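# Hand a hanger from left gripper to right gripper

## Task

The left gripper starts out holding a hanger. Transfer it so that the right gripper alone is closed on it and holds it firmly in the air, upright, above the table and clear of the rail and of everything else. At the end the second hanger must still hang on the rail, the rack must stand upright, and neither of those may be gripped. Tipping the rack more than slightly ends the scene immediately as a failure.

## Robot and tools

Robot: two arms, left_arm and right_arm, each ending in a parallel gripper. Every state line gives each gripper's position in metres and its orientation as quat wxyz, all in a single world frame. The origin sits on the table top midway between the arms, +z is up, +x reaches out across the table, and left_arm is on the +y side. The names left and right refer to the arms, not to image sides. On each gripper the fingers point along its own +z, and they open and close along its own y. The reported position is the point between the finger pads, about 1 cm behind the tips, and it can drift from the true one at long reach.

Row format, used by execute_actions and move: a single flat list of 14 numbers covering both arms, each in [-1, 1]. Order is dx, dy, dz, rx, ry, rz, opening for left_arm, then the same seven for right_arm. All 14 are required even if only one arm should move. dx..rz are offsets, not poses. They are expressed in that gripper's own axes and measured from the gripper's measured pose at the start of the action, or for move, from the last reported pose. A value of 1.0 equals 0.6 m of translation or 180 degrees of rotation, and rx, ry, rz together form one rotation vector. Opening is absolute: +1 means fully open (0.094 m) and -1 means closed.

execute_actions(actions): a list of actions. Each action is a list of at most 15 rows, and each row runs for one 1/30 s step. If fewer rows are given, the last one repeats until 15 steps are done. Every row in an action is measured from that action's start pose, not from the previous row. Passing an empty list only returns state and images. Per step, the command is clipped to within 70 mm and 16 degrees of the measured pose, so a large offset takes several actions, and each following action has to ask for the rest. When position and orientation conflict, position wins.

move(target, speed, blocking): target is one 14-number row as above, an offset from the last reported pose. Each gripper travels in a straight line, and both finish at the same moment. Duration is 0.5 to 10 s, and it stops short after 10 s. speed is in m/s, from 0.002 to 0.5 with default 0.25; turning rate is capped at twice that in rad/s. The opening is sent at the start. The move does not avoid obstacles or the other arm. Faster moves and targets set deeper past a contact press harder. The 'move:' line reports how it ended: done, off_target, moving, held (a check blocked the final step) or fault, plus limits (paced means the pose was clipped; held means some steps were blocked and the arm may then jump faster than speed). Distance to target is listed per gripper. With blocking=false the result comes back after 0.5 s. Until a result shows the move has ended, use wait or stop; other motion calls will be refused.

wait(seconds, 0 to 10): lets time pass while each arm holds its last command, and returns early when a running move finishes. stop(): brakes a running move, and fast moves need room to stop. zoom_image(camera, region=[x0,y0,x1,y1]): enlarges a pixel region, at most 504x504, from the latest image of cam_head_left, cam_head_right, cam_high, cam_low, cam_left_wrist or cam_right_wrist. finished_scene(scene): ends scene 1 or 2 permanently and reports success; the state must already be final and stable.

Results: the state line per arm, joint positions (the last value is the opening in metres), joint torques (which include offsets and friction), grip_measured (opening on the command scale, accurate to about 1 mm), Hand target lines (where the controller is currently driving), 'pose unreachable' lines (a clearance check changed the command), FAULT lines, and MOTOR HOT lines above 75 °C. At 90 °C the arm stops for 10 s, and at 100 °C it goes limp and drops. Camera images arrive in the order listed above, and calibration values are supplied.

Holding: arms usually stop about 1 cm or more low, and zero offsets let them sink. To keep an arm in place, send the correcting offset back to the desired pose in the first call of a reply and zeros afterwards, aiming higher if it still sags. To grip, command an opening below grip_measured; roughly 0.03 below gives a firm hold. Parts under about 2 mm thick are gripped more weakly. Joint limits (rad): waist -2.618 to 3.054, shoulder 0 to 3.142, elbow 0 to 3.142, wrist pitch and wrist yaw ±1.571, wrist roll ±2.094.

Suggested order: locate the held hanger and the rail using the cameras. Lift the hanger in the left gripper well clear of the rail and the other hanger. Bring the opened right gripper in slowly from the other side to a different part of the hanger, keeping the two arms apart. Close the right gripper below its measured opening and check grip_measured. Then open the left gripper and withdraw it. Finish with the hanger upright, held only by the right gripper, high above the table and away from the rail.

Avoid the following. Touching or pressing the rack: a small tilt fails the scene. Knocking the second hanger off the rail. Dropping anything or pushing it off the table. Letting the arms collide. Fast contacts. Long heavy holds that heat the motors. The simulation keeps running while you think, and a loose object may occasionally get a brief push.

Each tool is called after "Call:" in YAML: its name, and indented under it one key for each argument.

## Session

Call:
execute_actions:
  actions: []

Scene clock: 0.00 s.
left_arm: end_effector_position=(+0.2992, -0.0586, +0.3897) grip_measured=-0.840 end_effector_quat_wxyz=(+0.557, +0.127, +0.817, -0.075) | right_arm: end_effector_position=(+0.3950, -0.3143, +0.4153) grip_measured=+1.000 end_effector_quat_wxyz=(+0.714, -0.042, +0.697, +0.050)
Joint positions: left_arm=[-1.457  1.583  1.808 -0.834 -0.874 -0.472  0.008] | right_arm=[0.004 1.037 1.05  0.012 0.013 0.009 0.094]
Joint velocities: left_arm=[ 0.012  0.012  0.002 -0.007  0.007 -0.007 -0.001] | right_arm=[-0.002 -0.017 -0.002 -0.037  0.007 -0.037  0.   ]
Joint torques (N m, as the arm reports them, + toward a larger angle): no reading
Motor temperatures (°C, as the motors report them): left_arm=[25 25 24 27 24 25] | right_arm=[27 27 26 27 27 25]
Hand target (left_arm): +0.299, -0.055, +0.400; +0.565, +0.117, +0.813, -0.083
Hand target (right_arm): +0.393, -0.315, +0.415; +0.712, -0.043, +0.699, +0.050

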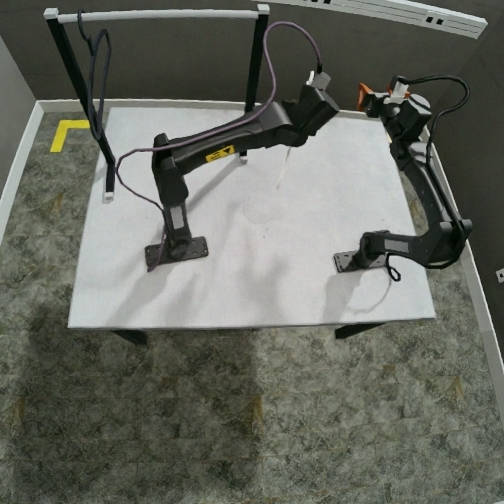

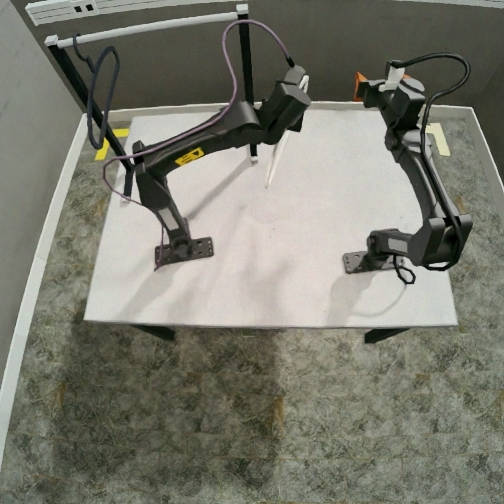

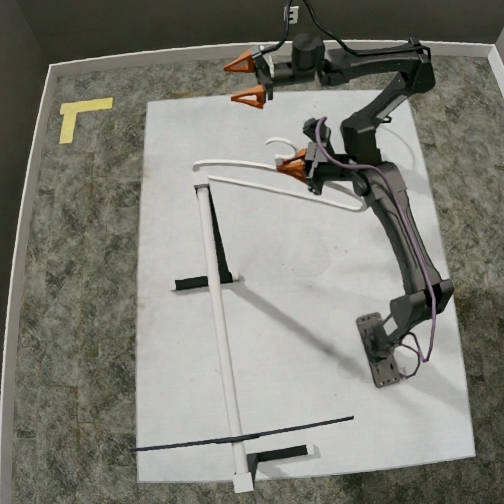

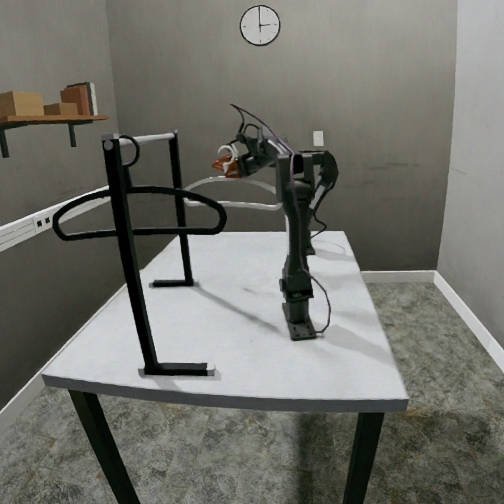

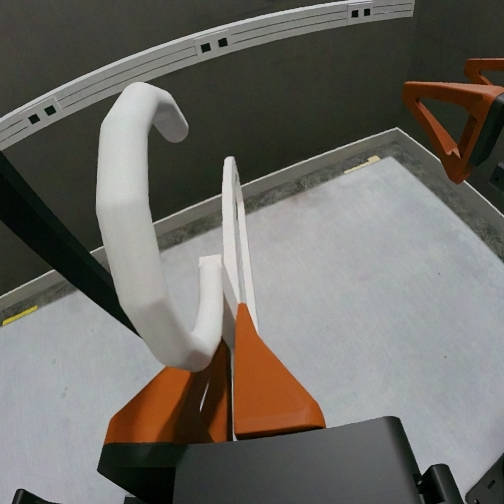

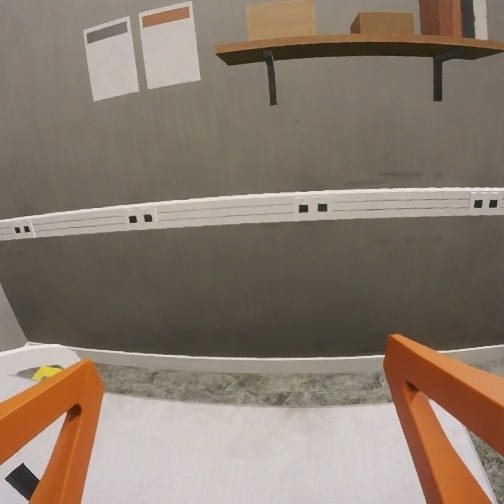

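Call:
move:
  target: [-0.015,0,0,0.155,-0.003,0.061,-0.9,0.105,0.173,-0.24,-0.156,0.156,0.482,0.3]

Call:
zoom_image:
  camera: "cam_low"
  region: [160,110,340,250]

Scene clock: 27.53 s.
left_arm: end_effector_position=(+0.3028, -0.0649, +0.3757) grip_measured=-0.845 end_effector_quat_wxyz=(+0.496, +0.343, +0.771, -0.203) | right_arm: end_effector_position=(+0.2448, -0.2352, +0.3538) grip_measured=+0.302 end_effector_quat_wxyz=(+0.292, +0.281, +0.643, +0.650)
Joint positions: left_arm=[-1.204  1.408  1.587 -0.626 -0.178 -0.054  0.007] | right_arm=[-0.018  0.521  0.687 -0.146 -0.614  1.572  0.061]
Joint velocities: left_arm=[-0.007 -0.002 -0.022 -0.007 -0.007 -0.051  0.   ] | right_arm=[-0.022 -0.017 -0.007 -0.037 -0.037  0.007  0.001]
Joint torques (N m, as the arm reports them, + toward a larger angle): left_arm=[ 0.71 -9.21  6.59  2.21  0.02  0.01] | right_arm=[ 1.23 -0.22  5.67  1.81 -0.07  0.05]
Motor temperatures (°C, as the motors report them): left_arm=[25 27 26 30 24 25] | right_arm=[27 27 28 31 27 25]
Hand target (left_arm): +0.302, -0.059, +0.397; +0.520, +0.333, +0.756, -0.218
Hand target (right_arm): +0.240, -0.231, +0.350; +0.285, +0.275, +0.644, +0.655
Off the commanded pose (left_arm): 0.023 m, 4 deg.
Off the commanded pose (right_arm): 0.008 m, 1 deg.
move: off_target (left_arm)
camera_calibration (this result's frames):
cam_left_wrist: T_world_to_cam=[[-0.792474, -0.587433, -0.164032, 0.261284], [-0.440905, 0.737604, -0.511412, 0.400868], [0.421411, -0.332959, -0.843535, 0.300385], [0, 0, 0, 1]] pos_world=[0.257219, -0.0421788, 0.501253]
cam_right_wrist: T_world_to_cam=[[-0.0431256, 0.0727443, -0.996418, 0.376931], [-0.902752, 0.424417, 0.0700567, 0.334043], [0.427993, 0.90254, 0.0473669, 0.170797], [0, 0, 0, 1]] pos_world=[0.244714, -0.323345, 0.344089]

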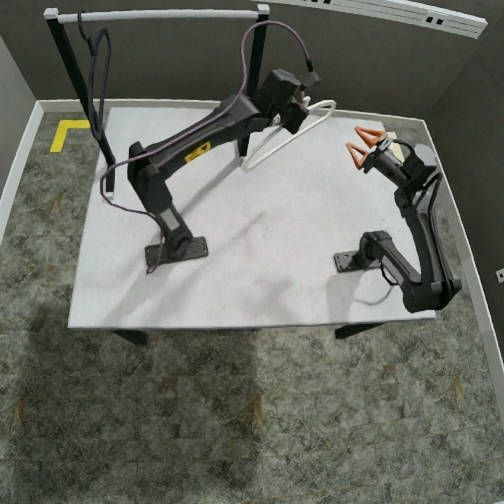

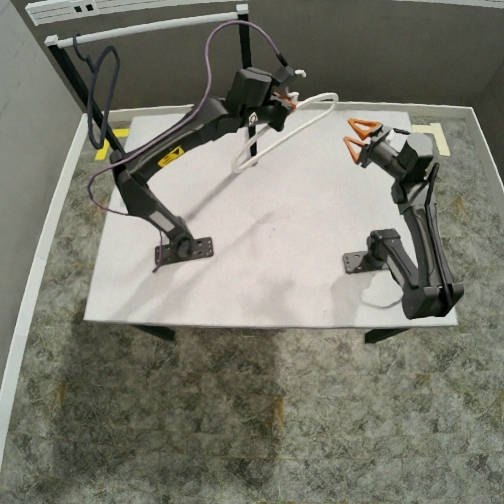

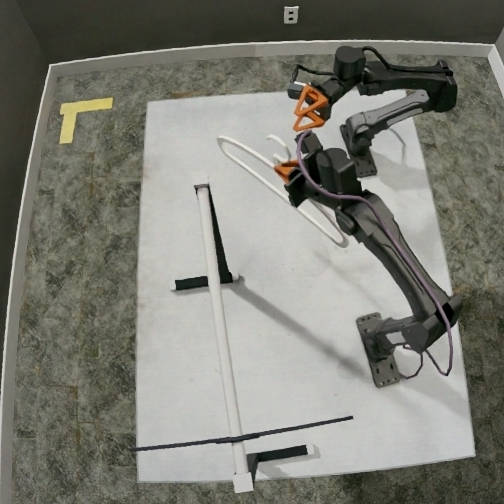

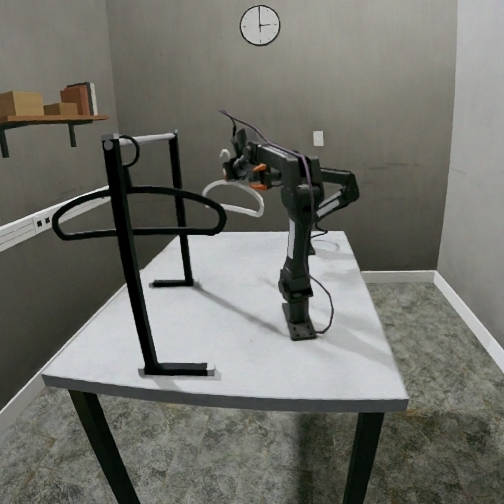

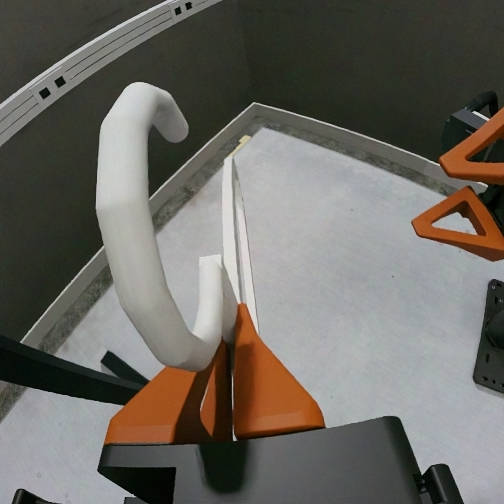

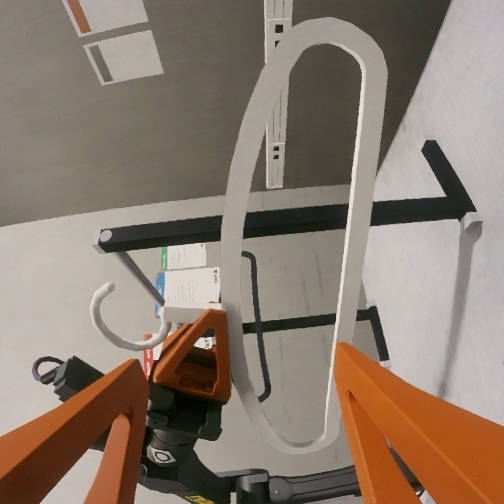

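Region (160, 110, 340, 250) of cam_low's 504x504 image, scaled by 2.800, with more detail than that image has.

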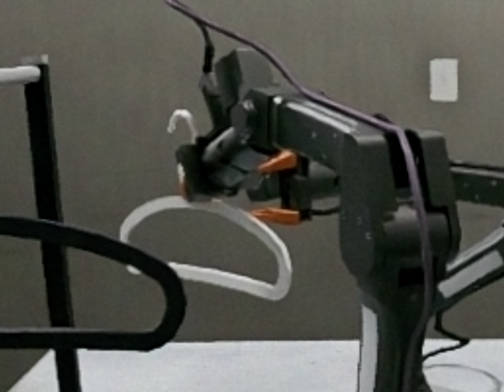

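Call:
move:
  target: [-0.028,0.007,-0.021,0,-0.02,0,-0.9,0.02,0.02,0.2,0,0,0,0.3]
  speed: 0.15

Scene clock: 36.53 s.
left_arm: end_effector_position=(+0.3023, -0.0644, +0.3742) grip_measured=-0.845 end_effector_quat_wxyz=(+0.495, +0.349, +0.771, -0.200) | right_arm: end_effector_position=(+0.3254, -0.1487, +0.3554) grip_measured=+0.302 end_effector_quat_wxyz=(+0.286, +0.290, +0.646, +0.646)
Joint positions: left_arm=[-1.204  1.408  1.587 -0.632 -0.177 -0.044  0.007] | right_arm=[ 0.377  0.998  0.819  0.177 -0.215  1.575  0.061]
Joint velocities: left_arm=[ 0.007 -0.022  0.007 -0.037  0.051  0.037 -0.001] | right_arm=[-0.027 -0.017  0.012 -0.007 -0.007 -0.037 -0.   ]
Joint torques (N m, as the arm reports them, + toward a larger angle): left_arm=[ 0.69 -9.24  6.67  2.18  0.01  0.05] | right_arm=[ 0.94 -2.4  10.96  1.91  0.05  0.  ]
Motor temperatures (°C, as the motors report them): left_arm=[26 27 26 31 24 25] | right_arm=[27 27 28 32 27 25]
Hand target (left_arm): +0.302, -0.058, +0.396; +0.520, +0.336, +0.756, -0.213
Hand target (right_arm): +0.325, -0.146, +0.367; +0.290, +0.284, +0.640, +0.653
Off the commanded pose (left_arm): 0.023 m, 4 deg.
Off the commanded pose (right_arm): 0.013 m, 1 deg.
move: off_target (left_arm, right_arm)
camera_calibration (this result's frames):
cam_left_wrist: T_world_to_cam=[[-0.795123, -0.581326, -0.172743, 0.265349], [-0.435682, 0.745706, -0.504087, 0.395764], [0.421855, -0.32555, -0.846201, 0.300874], [0, 0, 0, 1]] pos_world=[0.256487, -0.0429195, 0.499936]
cam_right_wrist: T_world_to_cam=[[-0.0663654, 0.072069, -0.995189, 0.382675], [-0.899232, 0.427912, 0.0909547, 0.362], [0.432408, 0.900942, 0.0364082, 0.0603828], [0, 0, 0, 1]] pos_world=[0.324808, -0.236885, 0.34571]

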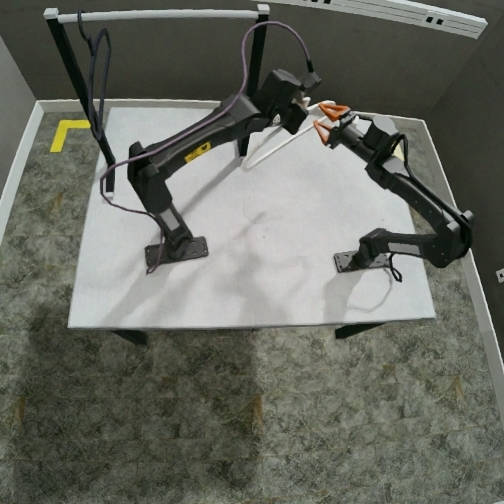

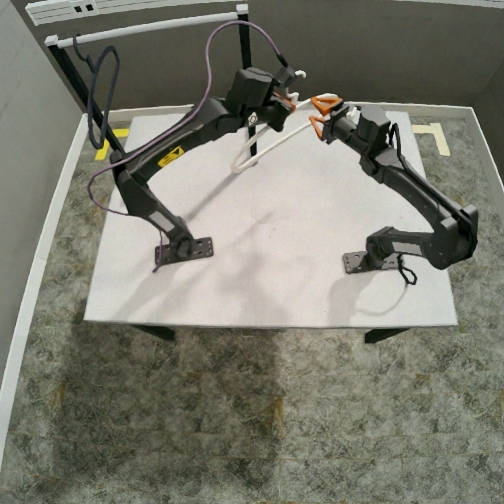

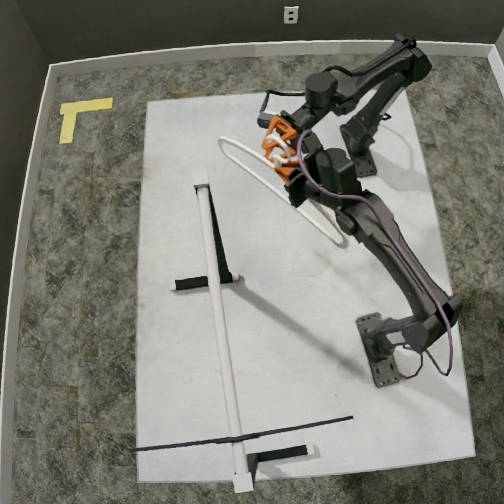

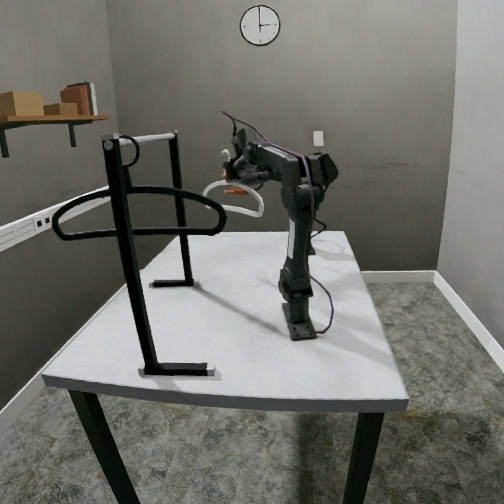

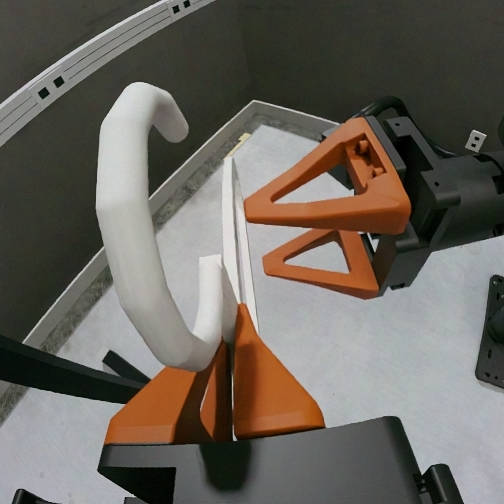

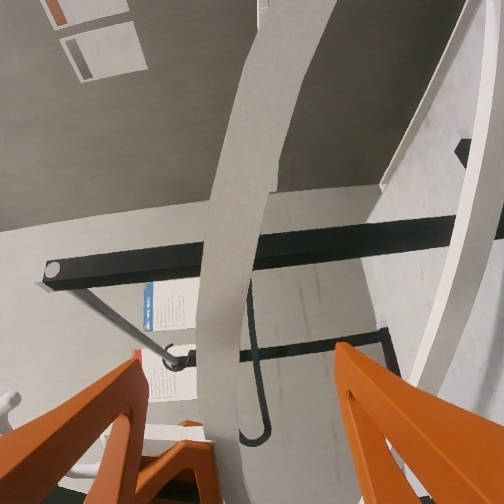

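Call:
move:
  target: [-0.028,0.007,-0.021,0,-0.02,0,-0.9,0,0.03,0.065,0,0,0.04,0.1]
  speed: 0.08

Scene clock: 42.03 s.
left_arm: end_effector_position=(+0.3018, -0.0638, +0.3726) grip_measured=-0.845 end_effector_quat_wxyz=(+0.493, +0.353, +0.771, -0.195) | right_arm: end_effector_position=(+0.3545, -0.1260, +0.3624) grip_measured=+0.102 end_effector_quat_wxyz=(+0.245, +0.333, +0.632, +0.656)
Joint positions: left_arm=[-1.204  1.408  1.587 -0.64  -0.177 -0.034  0.007] | right_arm=[ 0.403  1.154  0.943  0.191 -0.186  1.695  0.052]
Joint velocities: left_arm=[-0.002 -0.017  0.007  0.037  0.007 -0.022  0.   ] | right_arm=[ 0.007  0.002  0.007 -0.037  0.037 -0.022  0.001]
Joint torques (N m, as the arm reports them, + toward a larger angle): left_arm=[ 0.66 -9.2   6.74  2.19  0.02  0.03] | right_arm=[ 0.94 -3.77 10.97  1.88  0.05  0.07]
Motor temperatures (°C, as the motors report them): left_arm=[26 27 26 32 24 25] | right_arm=[27 27 29 32 27 25]
Hand target (left_arm): +0.302, -0.058, +0.395; +0.519, +0.342, +0.755, -0.210
Hand target (right_arm): +0.354, -0.122, +0.372; +0.244, +0.330, +0.626, +0.663
Off the commanded pose (left_arm): 0.023 m, 4 deg.
Off the commanded pose (right_arm): 0.011 m, 1 deg.
move: off_target (left_arm, right_arm)
camera_calibration (this result's frames):
cam_left_wrist: T_world_to_cam=[[-0.797158, -0.575719, -0.181901, 0.269508], [-0.431169, 0.753719, -0.495985, 0.390408], [0.42265, -0.316948, -0.849065, 0.301291], [0, 0, 0, 1]] pos_world=[0.255831, -0.0436038, 0.498476]
cam_right_wrist: T_world_to_cam=[[-0.159787, 0.151408, -0.975471, 0.425908], [-0.882878, 0.420116, 0.209829, 0.327867], [0.441581, 0.89475, 0.0665459, 0.0121421], [0, 0, 0, 1]] pos_world=[0.35216, -0.213093, 0.345857]

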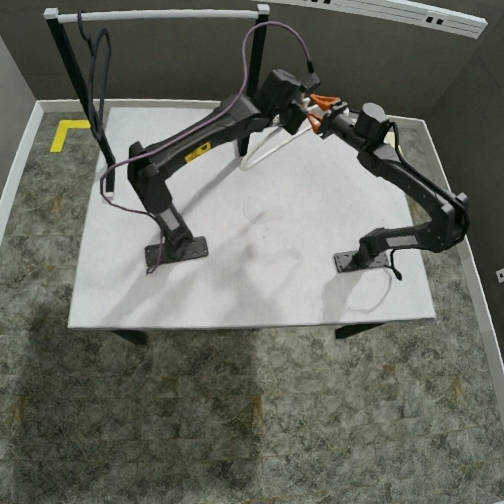

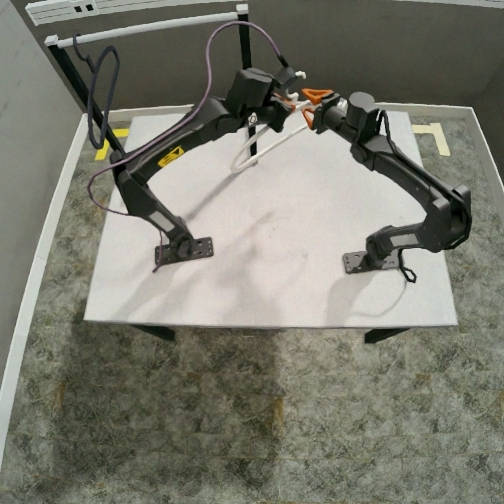

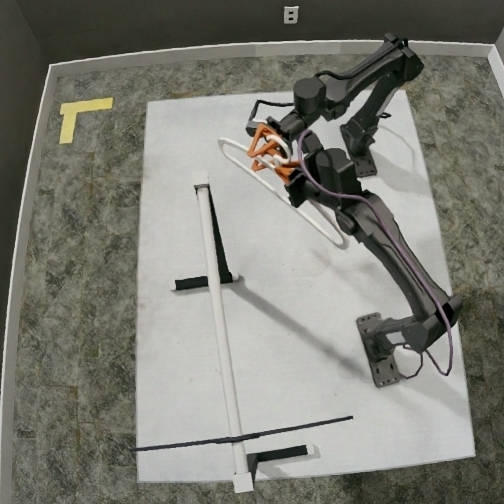

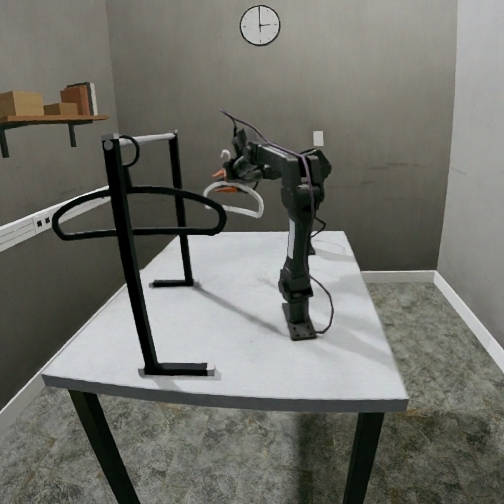

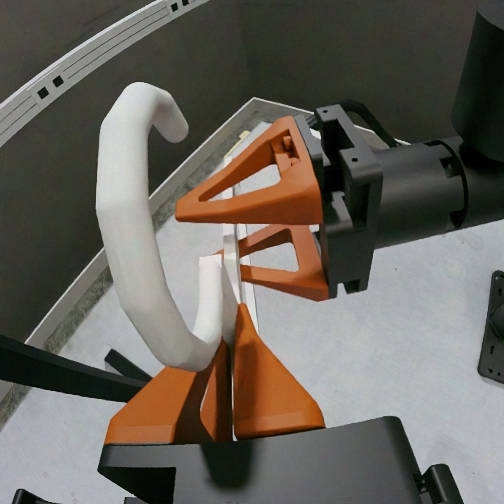

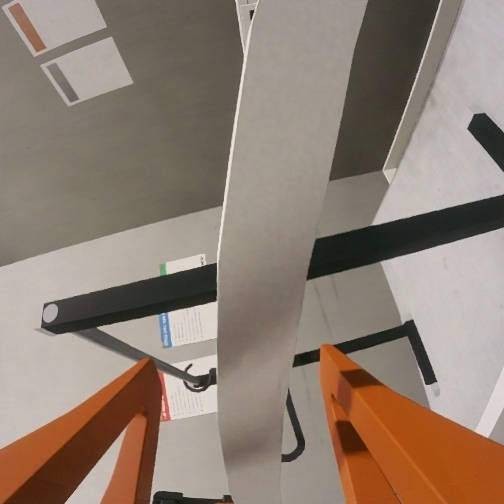

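Call:
move:
  target: [-0.03,0.007,-0.021,0,-0.022,0,-0.9,0,0.005,0,0,0,0,-0.8]
  speed: 0.05

Scene clock: 48.30 s.
left_arm: end_effector_position=(+0.3022, -0.0642, +0.3738) grip_measured=-0.845 end_effector_quat_wxyz=(+0.496, +0.356, +0.768, -0.195) | right_arm: end_effector_position=(+0.3551, -0.1265, +0.3617) grip_measured=-0.726 end_effector_quat_wxyz=(+0.239, +0.342, +0.628, +0.657)
Joint positions: left_arm=[-1.204  1.408  1.587 -0.634 -0.177 -0.026  0.007] | right_arm=[ 0.403  1.155  0.943  0.189 -0.182  1.717  0.013]
Joint velocities: left_arm=[-0.012 -0.012 -0.017 -0.022 -0.007 -0.081 -0.   ] | right_arm=[ 0.007  0.027  0.007 -0.022  0.007 -0.051  0.001]
Joint torques (N m, as the arm reports them, + toward a larger angle): left_arm=[ 0.67 -9.2   6.65  2.13  0.03  0.04] | right_arm=[-0.16 -4.56  9.55  1.83 -0.07 -0.26]
Motor temperatures (°C, as the motors report them): left_arm=[26 27 26 33 24 25] | right_arm=[27 27 29 33 27 25]
Hand target (left_arm): +0.302, -0.058, +0.394; +0.519, +0.346, +0.753, -0.207
Hand target (right_arm): +0.355, -0.126, +0.365; +0.245, +0.333, +0.632, +0.656
Off the commanded pose (left_arm): 0.021 m, 4 deg.
Off the commanded pose (right_arm): 0.004 m, 1 deg.
move: off_target (left_arm)
camera_calibration (this result's frames):
cam_left_wrist: T_world_to_cam=[[-0.79771, -0.572675, -0.188952, 0.272686], [-0.424272, 0.755636, -0.499006, 0.390665], [0.428547, -0.317895, -0.845749, 0.298921], [0, 0, 0, 1]] pos_world=[0.255171, -0.0440144, 0.499281]
cam_right_wrist: T_world_to_cam=[[-0.175215, 0.166636, -0.970326, 0.430984], [-0.877085, 0.421291, 0.230727, 0.319369], [0.447237, 0.891486, 0.072337, 0.00783207], [0, 0, 0, 1]] pos_world=[0.352126, -0.213347, 0.343941]

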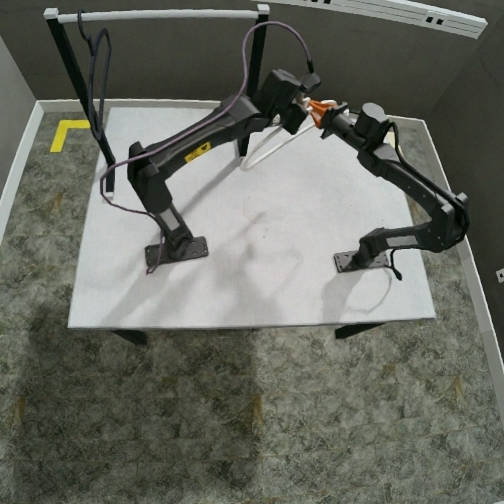

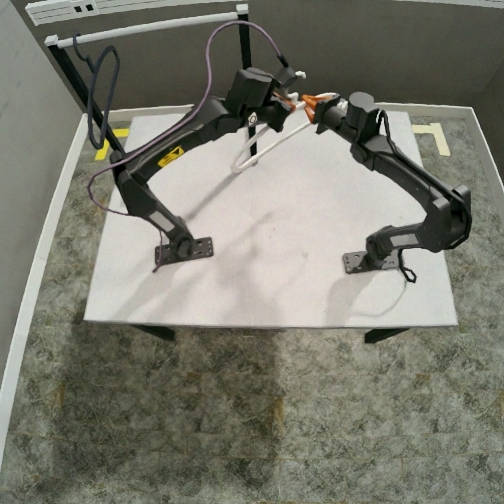

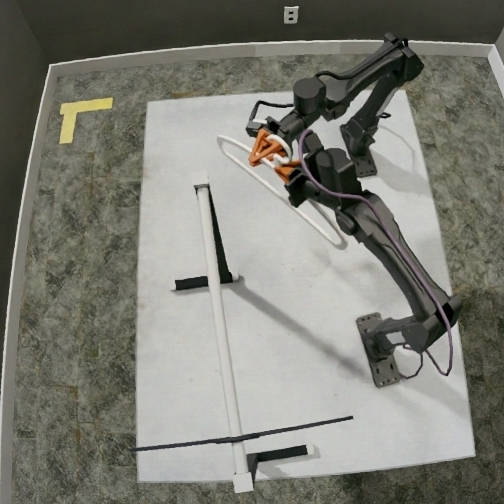

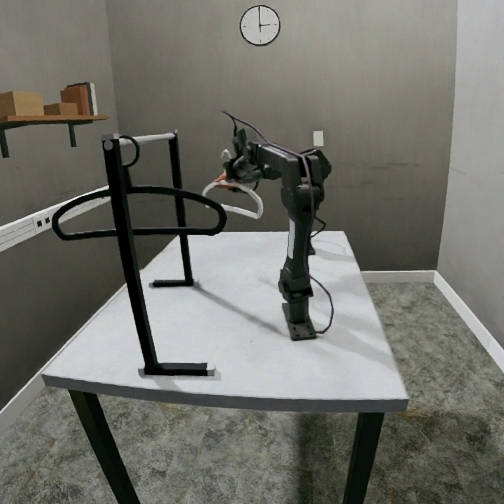

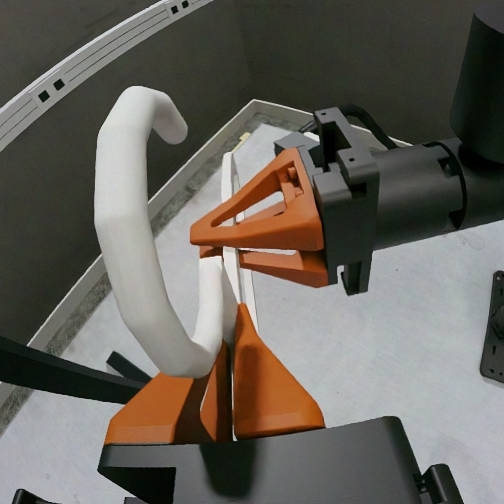

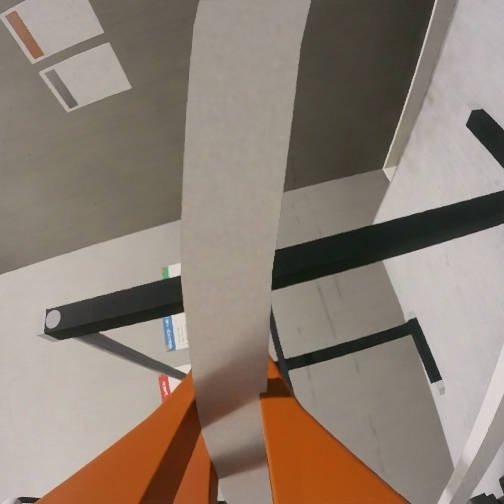

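Call:
move:
  target: [-0.03,0.007,-0.021,0,-0.022,0,0,0,0.005,0,0,0,0,-0.8]

Call:
move:
  target: [-0.06,0,-0.22,0,0,0,0,-0.14,0.01,-0.02,0,0,-0.015,-0.8]
  speed: 0.15

Call:
move:
  target: [-0.03,0,-0.02,0,0,0,0,-0.03,0.03,-0.15,0,0,0,-0.8]
  speed: 0.15

Scene clock: 53.70 s.
left_arm: end_effector_position=(+0.3034, -0.0662, +0.3786) grip_measured=-0.003 end_effector_quat_wxyz=(+0.504, +0.357, +0.761, -0.197) | right_arm: end_effector_position=(+0.3552, -0.1266, +0.3607) grip_measured=-0.726 end_effector_quat_wxyz=(+0.238, +0.342, +0.629, +0.656)
Joint positions: left_arm=[-1.204  1.408  1.587 -0.613 -0.177 -0.015  0.047] | right_arm=[ 0.403  1.155  0.943  0.184 -0.181  1.716  0.013]
Joint velocities: left_arm=[-0.007 -0.022  0.002 -0.007  0.066 -0.022 -0.001] | right_arm=[-0.007 -0.012 -0.017 -0.007 -0.007  0.066 -0.   ]
Joint torques (N m, as the arm reports them, + toward a larger angle): left_arm=[ 0.65 -9.14  6.67  1.94  0.04  0.01] | right_arm=[-0.18 -4.5   9.57  1.85 -0.04  0.02]
Motor temperatures (°C, as the motors report them): left_arm=[26 27 26 33 24 25] | right_arm=[27 27 30 33 27 25]
Hand target (left_arm): +0.302, -0.059, +0.395; +0.522, +0.348, +0.751, -0.206
Hand target (right_arm): +0.355, -0.127, +0.365; +0.239, +0.342, +0.628, +0.657
Off the commanded pose (left_arm): 0.018 m, 3 deg.
Off the commanded pose (right_arm): 0.004 m, 0 deg.
move: off_target (left_arm)
camera_calibration (this result's frames):
cam_left_wrist: T_world_to_cam=[[-0.79673, -0.571263, -0.197178, 0.276367], [-0.411504, 0.751769, -0.515274, 0.397015], [0.44259, -0.329395, -0.834034, 0.292348], [0, 0, 0, 1]] pos_world=[0.254173, -0.0442878, 0.502894]
cam_right_wrist: T_world_to_cam=[[-0.177903, 0.163756, -0.970327, 0.430589], [-0.876282, 0.422302, 0.23193, 0.319062], [0.447751, 0.891541, 0.0683673, 0.00921044], [0, 0, 0, 1]] pos_world=[0.352068, -0.213464, 0.343182]

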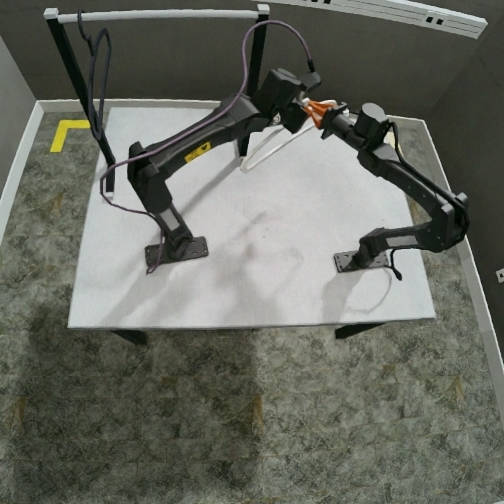

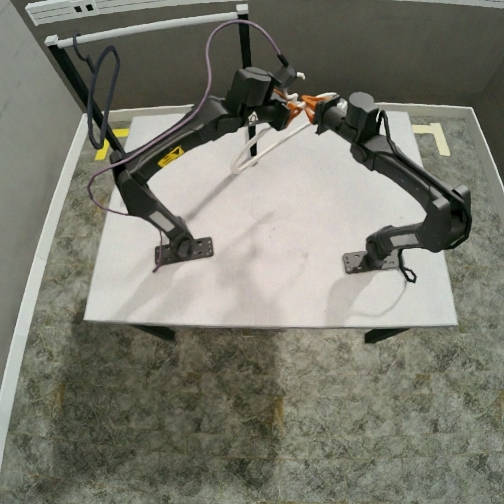

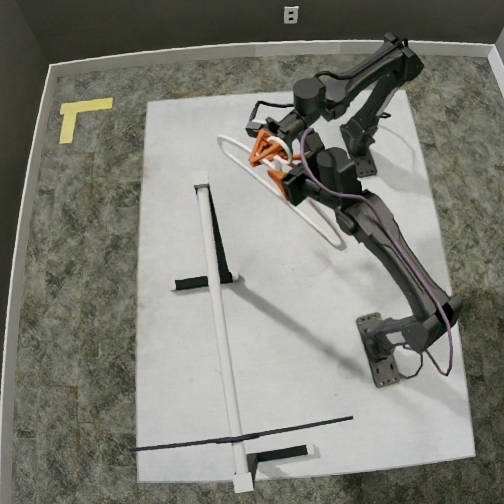

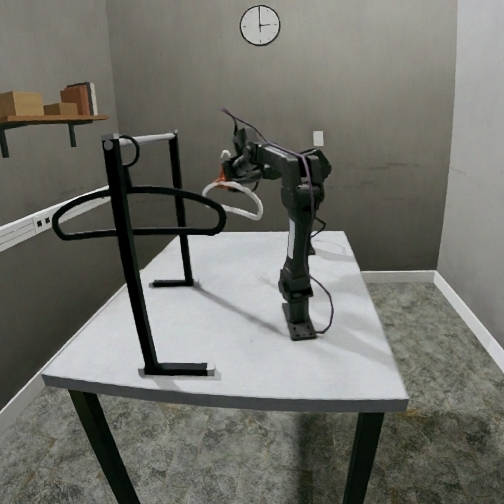

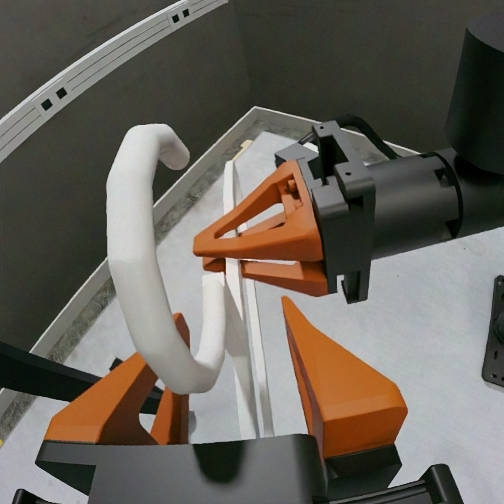

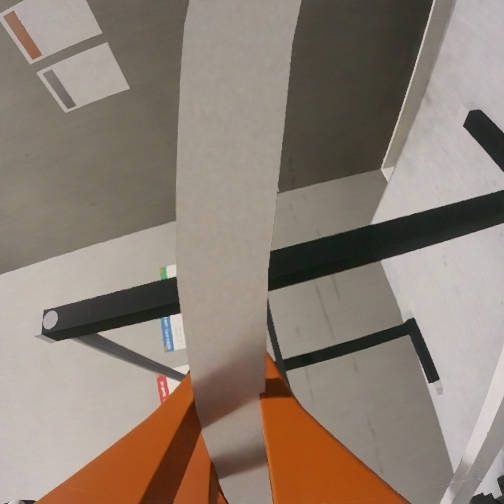

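Scene clock: 55.30 s.
left_arm: end_effector_position=(+0.2337, +0.0054, +0.4530) grip_measured=-0.003 end_effector_quat_wxyz=(+0.495, +0.364, +0.766, -0.188) | right_arm: end_effector_position=(+0.4001, -0.1948, +0.3393) grip_measured=-0.726 end_effector_quat_wxyz=(+0.243, +0.339, +0.647, +0.638)
Joint positions: left_arm=[-1.32   1.299  1.915 -1.091 -0.28  -0.061  0.047] | right_arm=[ 0.074  1.224  0.943  0.204 -0.508  1.652  0.013]
Joint velocities: left_arm=[-0.002 -0.007  0.007 -0.037 -0.022  0.022 -0.001] | right_arm=[-0.002 -0.017 -0.002  0.007 -0.007  0.051  0.   ]
Joint torques (N m, as the arm reports them, + toward a larger angle): left_arm=[-0.77 -4.6   6.93  1.72 -0.15 -0.09] | right_arm=[-0.78 -5.02 10.71  2.03 -0.13 -0.05]
Motor temperatures (°C, as the motors report them): left_arm=[26 27 26 33 24 25] | right_arm=[27 27 30 33 27 25]
Hand target (left_arm): +0.230, +0.011, +0.465; +0.505, +0.357, +0.761, -0.197
Hand target (right_arm): +0.402, -0.196, +0.354; +0.256, +0.326, +0.640, +0.648
Off the commanded pose (left_arm): 0.014 m, 2 deg.
Off the commanded pose (right_arm): 0.015 m, 2 deg.
move: off_target (left_arm, right_arm)
camera_calibration (this result's frames):
cam_left_wrist: T_world_to_cam=[[-0.800768, -0.56277, -0.205086, 0.280898], [-0.4144, 0.767748, -0.488708, 0.34144], [0.432485, -0.306355, -0.848, 0.417456], [0, 0, 0, 1]] pos_world=[0.185883, 0.0238309, 0.578476]
cam_right_wrist: T_world_to_cam=[[-0.187592, 0.115082, -0.975482, 0.425175], [-0.874542, 0.432577, 0.219213, 0.397792], [0.447198, 0.894222, 0.0194962, 0.068714], [0, 0, 0, 1]] pos_world=[0.396916, -0.282451, 0.32621]

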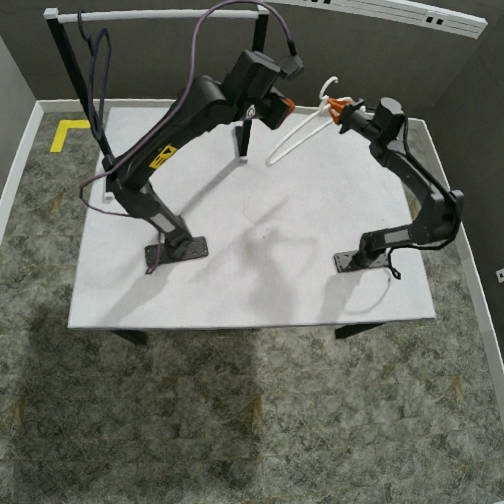

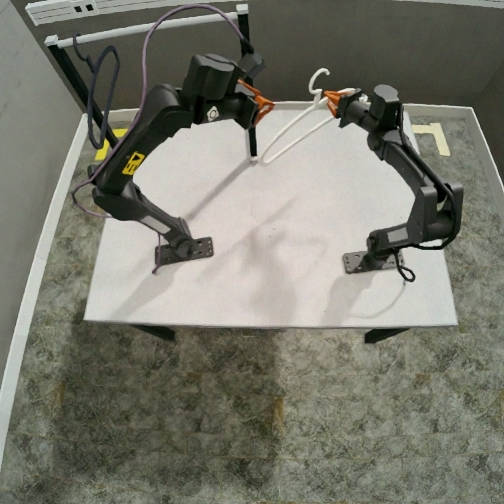

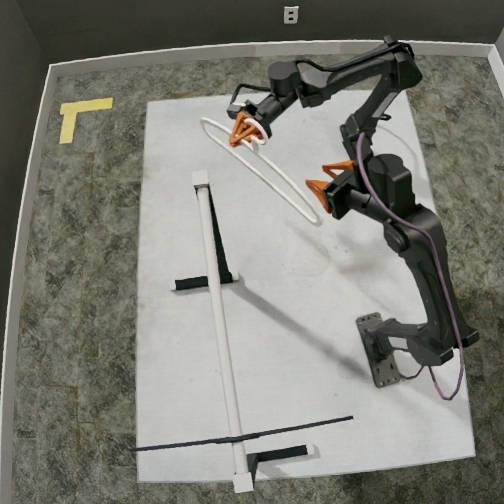

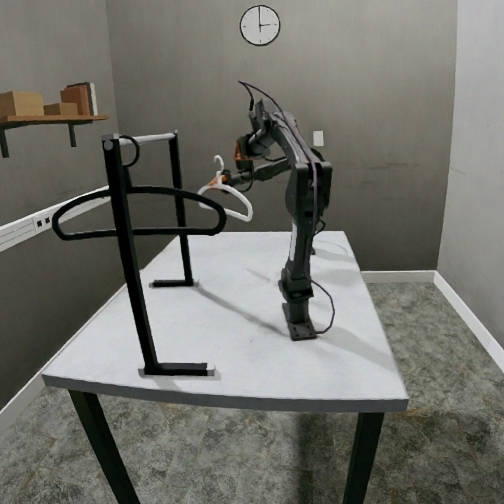

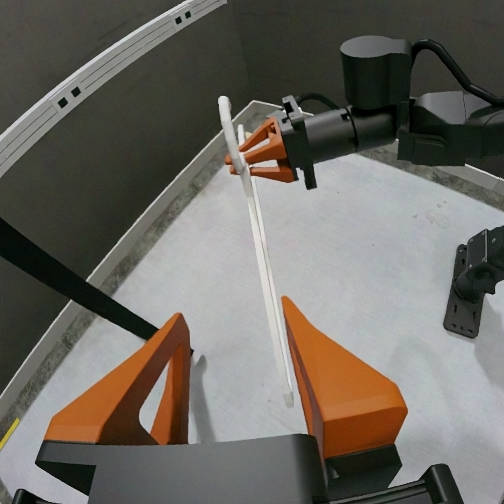

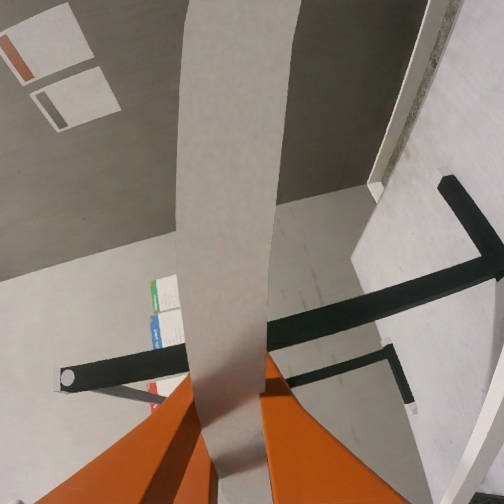

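Scene clock: 56.57 s.
left_arm: end_effector_position=(+0.2326, +0.0077, +0.4680) grip_measured=-0.003 end_effector_quat_wxyz=(+0.490, +0.367, +0.769, -0.185) | right_arm: end_effector_position=(+0.3521, -0.2665, +0.3628) grip_measured=-0.726 end_effector_quat_wxyz=(+0.246, +0.337, +0.648, +0.637)
Joint positions: left_arm=[-1.32   1.364  2.069 -1.194 -0.28  -0.061  0.047] | right_arm=[-0.23   1.012  0.928 -0.015 -0.811  1.611  0.013]
Joint velocities: left_arm=[-0.017  0.007  0.007 -0.066  0.022  0.066 -0.002] | right_arm=[-0.027 -0.007 -0.007 -0.022 -0.051 -0.007 -0.001]
Joint torques (N m, as the arm reports them, + toward a larger angle): left_arm=[-0.86 -3.08  6.69  1.73 -0.1  -0.04] | right_arm=[-1.01 -4.3   7.33  1.55 -0.15  0.  ]
Motor temperatures (°C, as the motors report them): left_arm=[26 27 26 33 24 25] | right_arm=[27 27 30 33 27 25]
Hand target (left_arm): +0.231, +0.007, +0.474; +0.495, +0.364, +0.766, -0.188
Hand target (right_arm): +0.348, -0.268, +0.361; +0.245, +0.338, +0.649, +0.636
Off the commanded pose (left_arm): 0.007 m, 1 deg.
Off the commanded pose (right_arm): 0.006 m, 0 deg.
move: done
camera_calibration (this result's frames):
cam_left_wrist: T_world_to_cam=[[-0.802035, -0.56015, -0.207294, 0.285671], [-0.417366, 0.773879, -0.476358, 0.34141], [0.427253, -0.295539, -0.854466, 0.435468], [0, 0, 0, 1]] pos_world=[0.185556, 0.0245063, 0.593944]
cam_right_wrist: T_world_to_cam=[[-0.183539, 0.109403, -0.976906, 0.444899], [-0.875321, 0.434071, 0.213064, 0.384652], [0.447356, 0.894211, 0.0160939, 0.154977], [0, 0, 0, 1]] pos_world=[0.34902, -0.354221, 0.350174]

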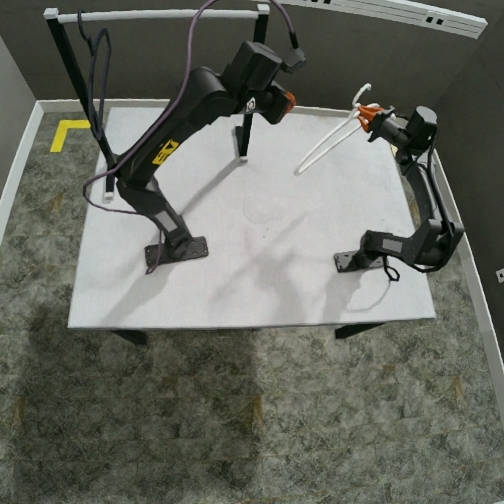

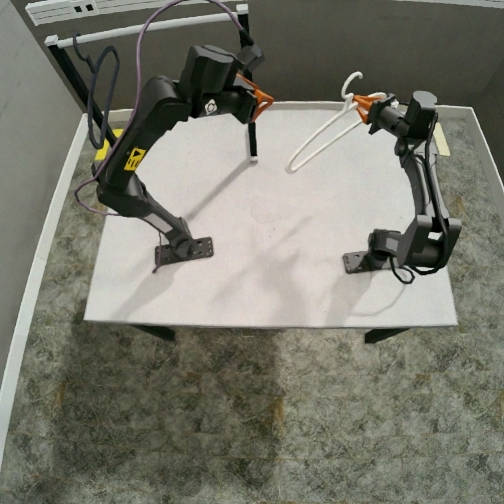

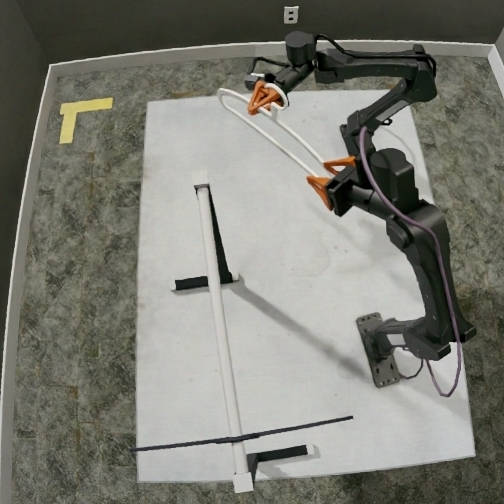

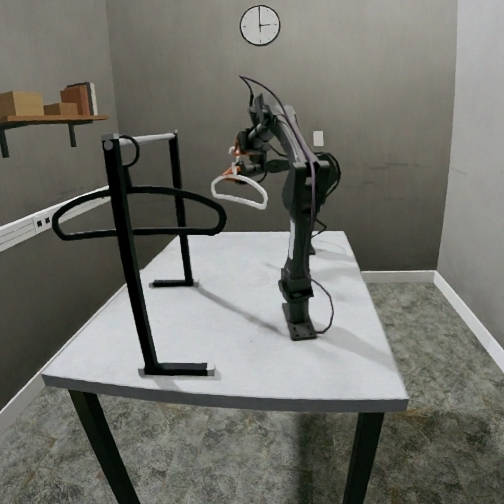

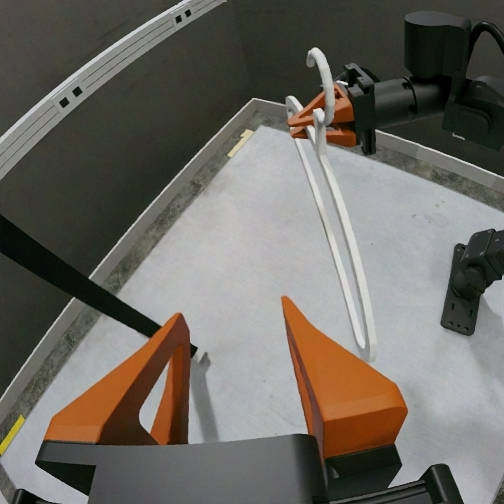

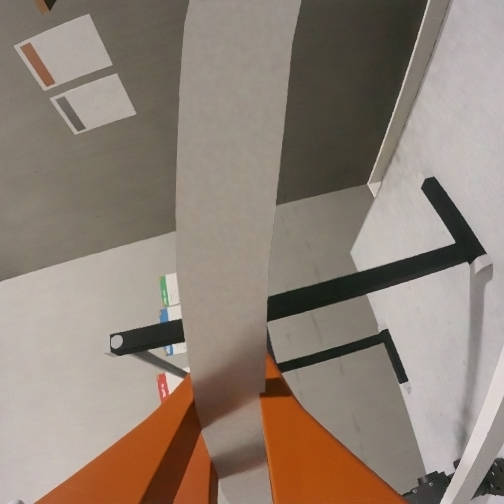

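Call:
finished_scene:
  scene: 1

The scene is finished: the task was done.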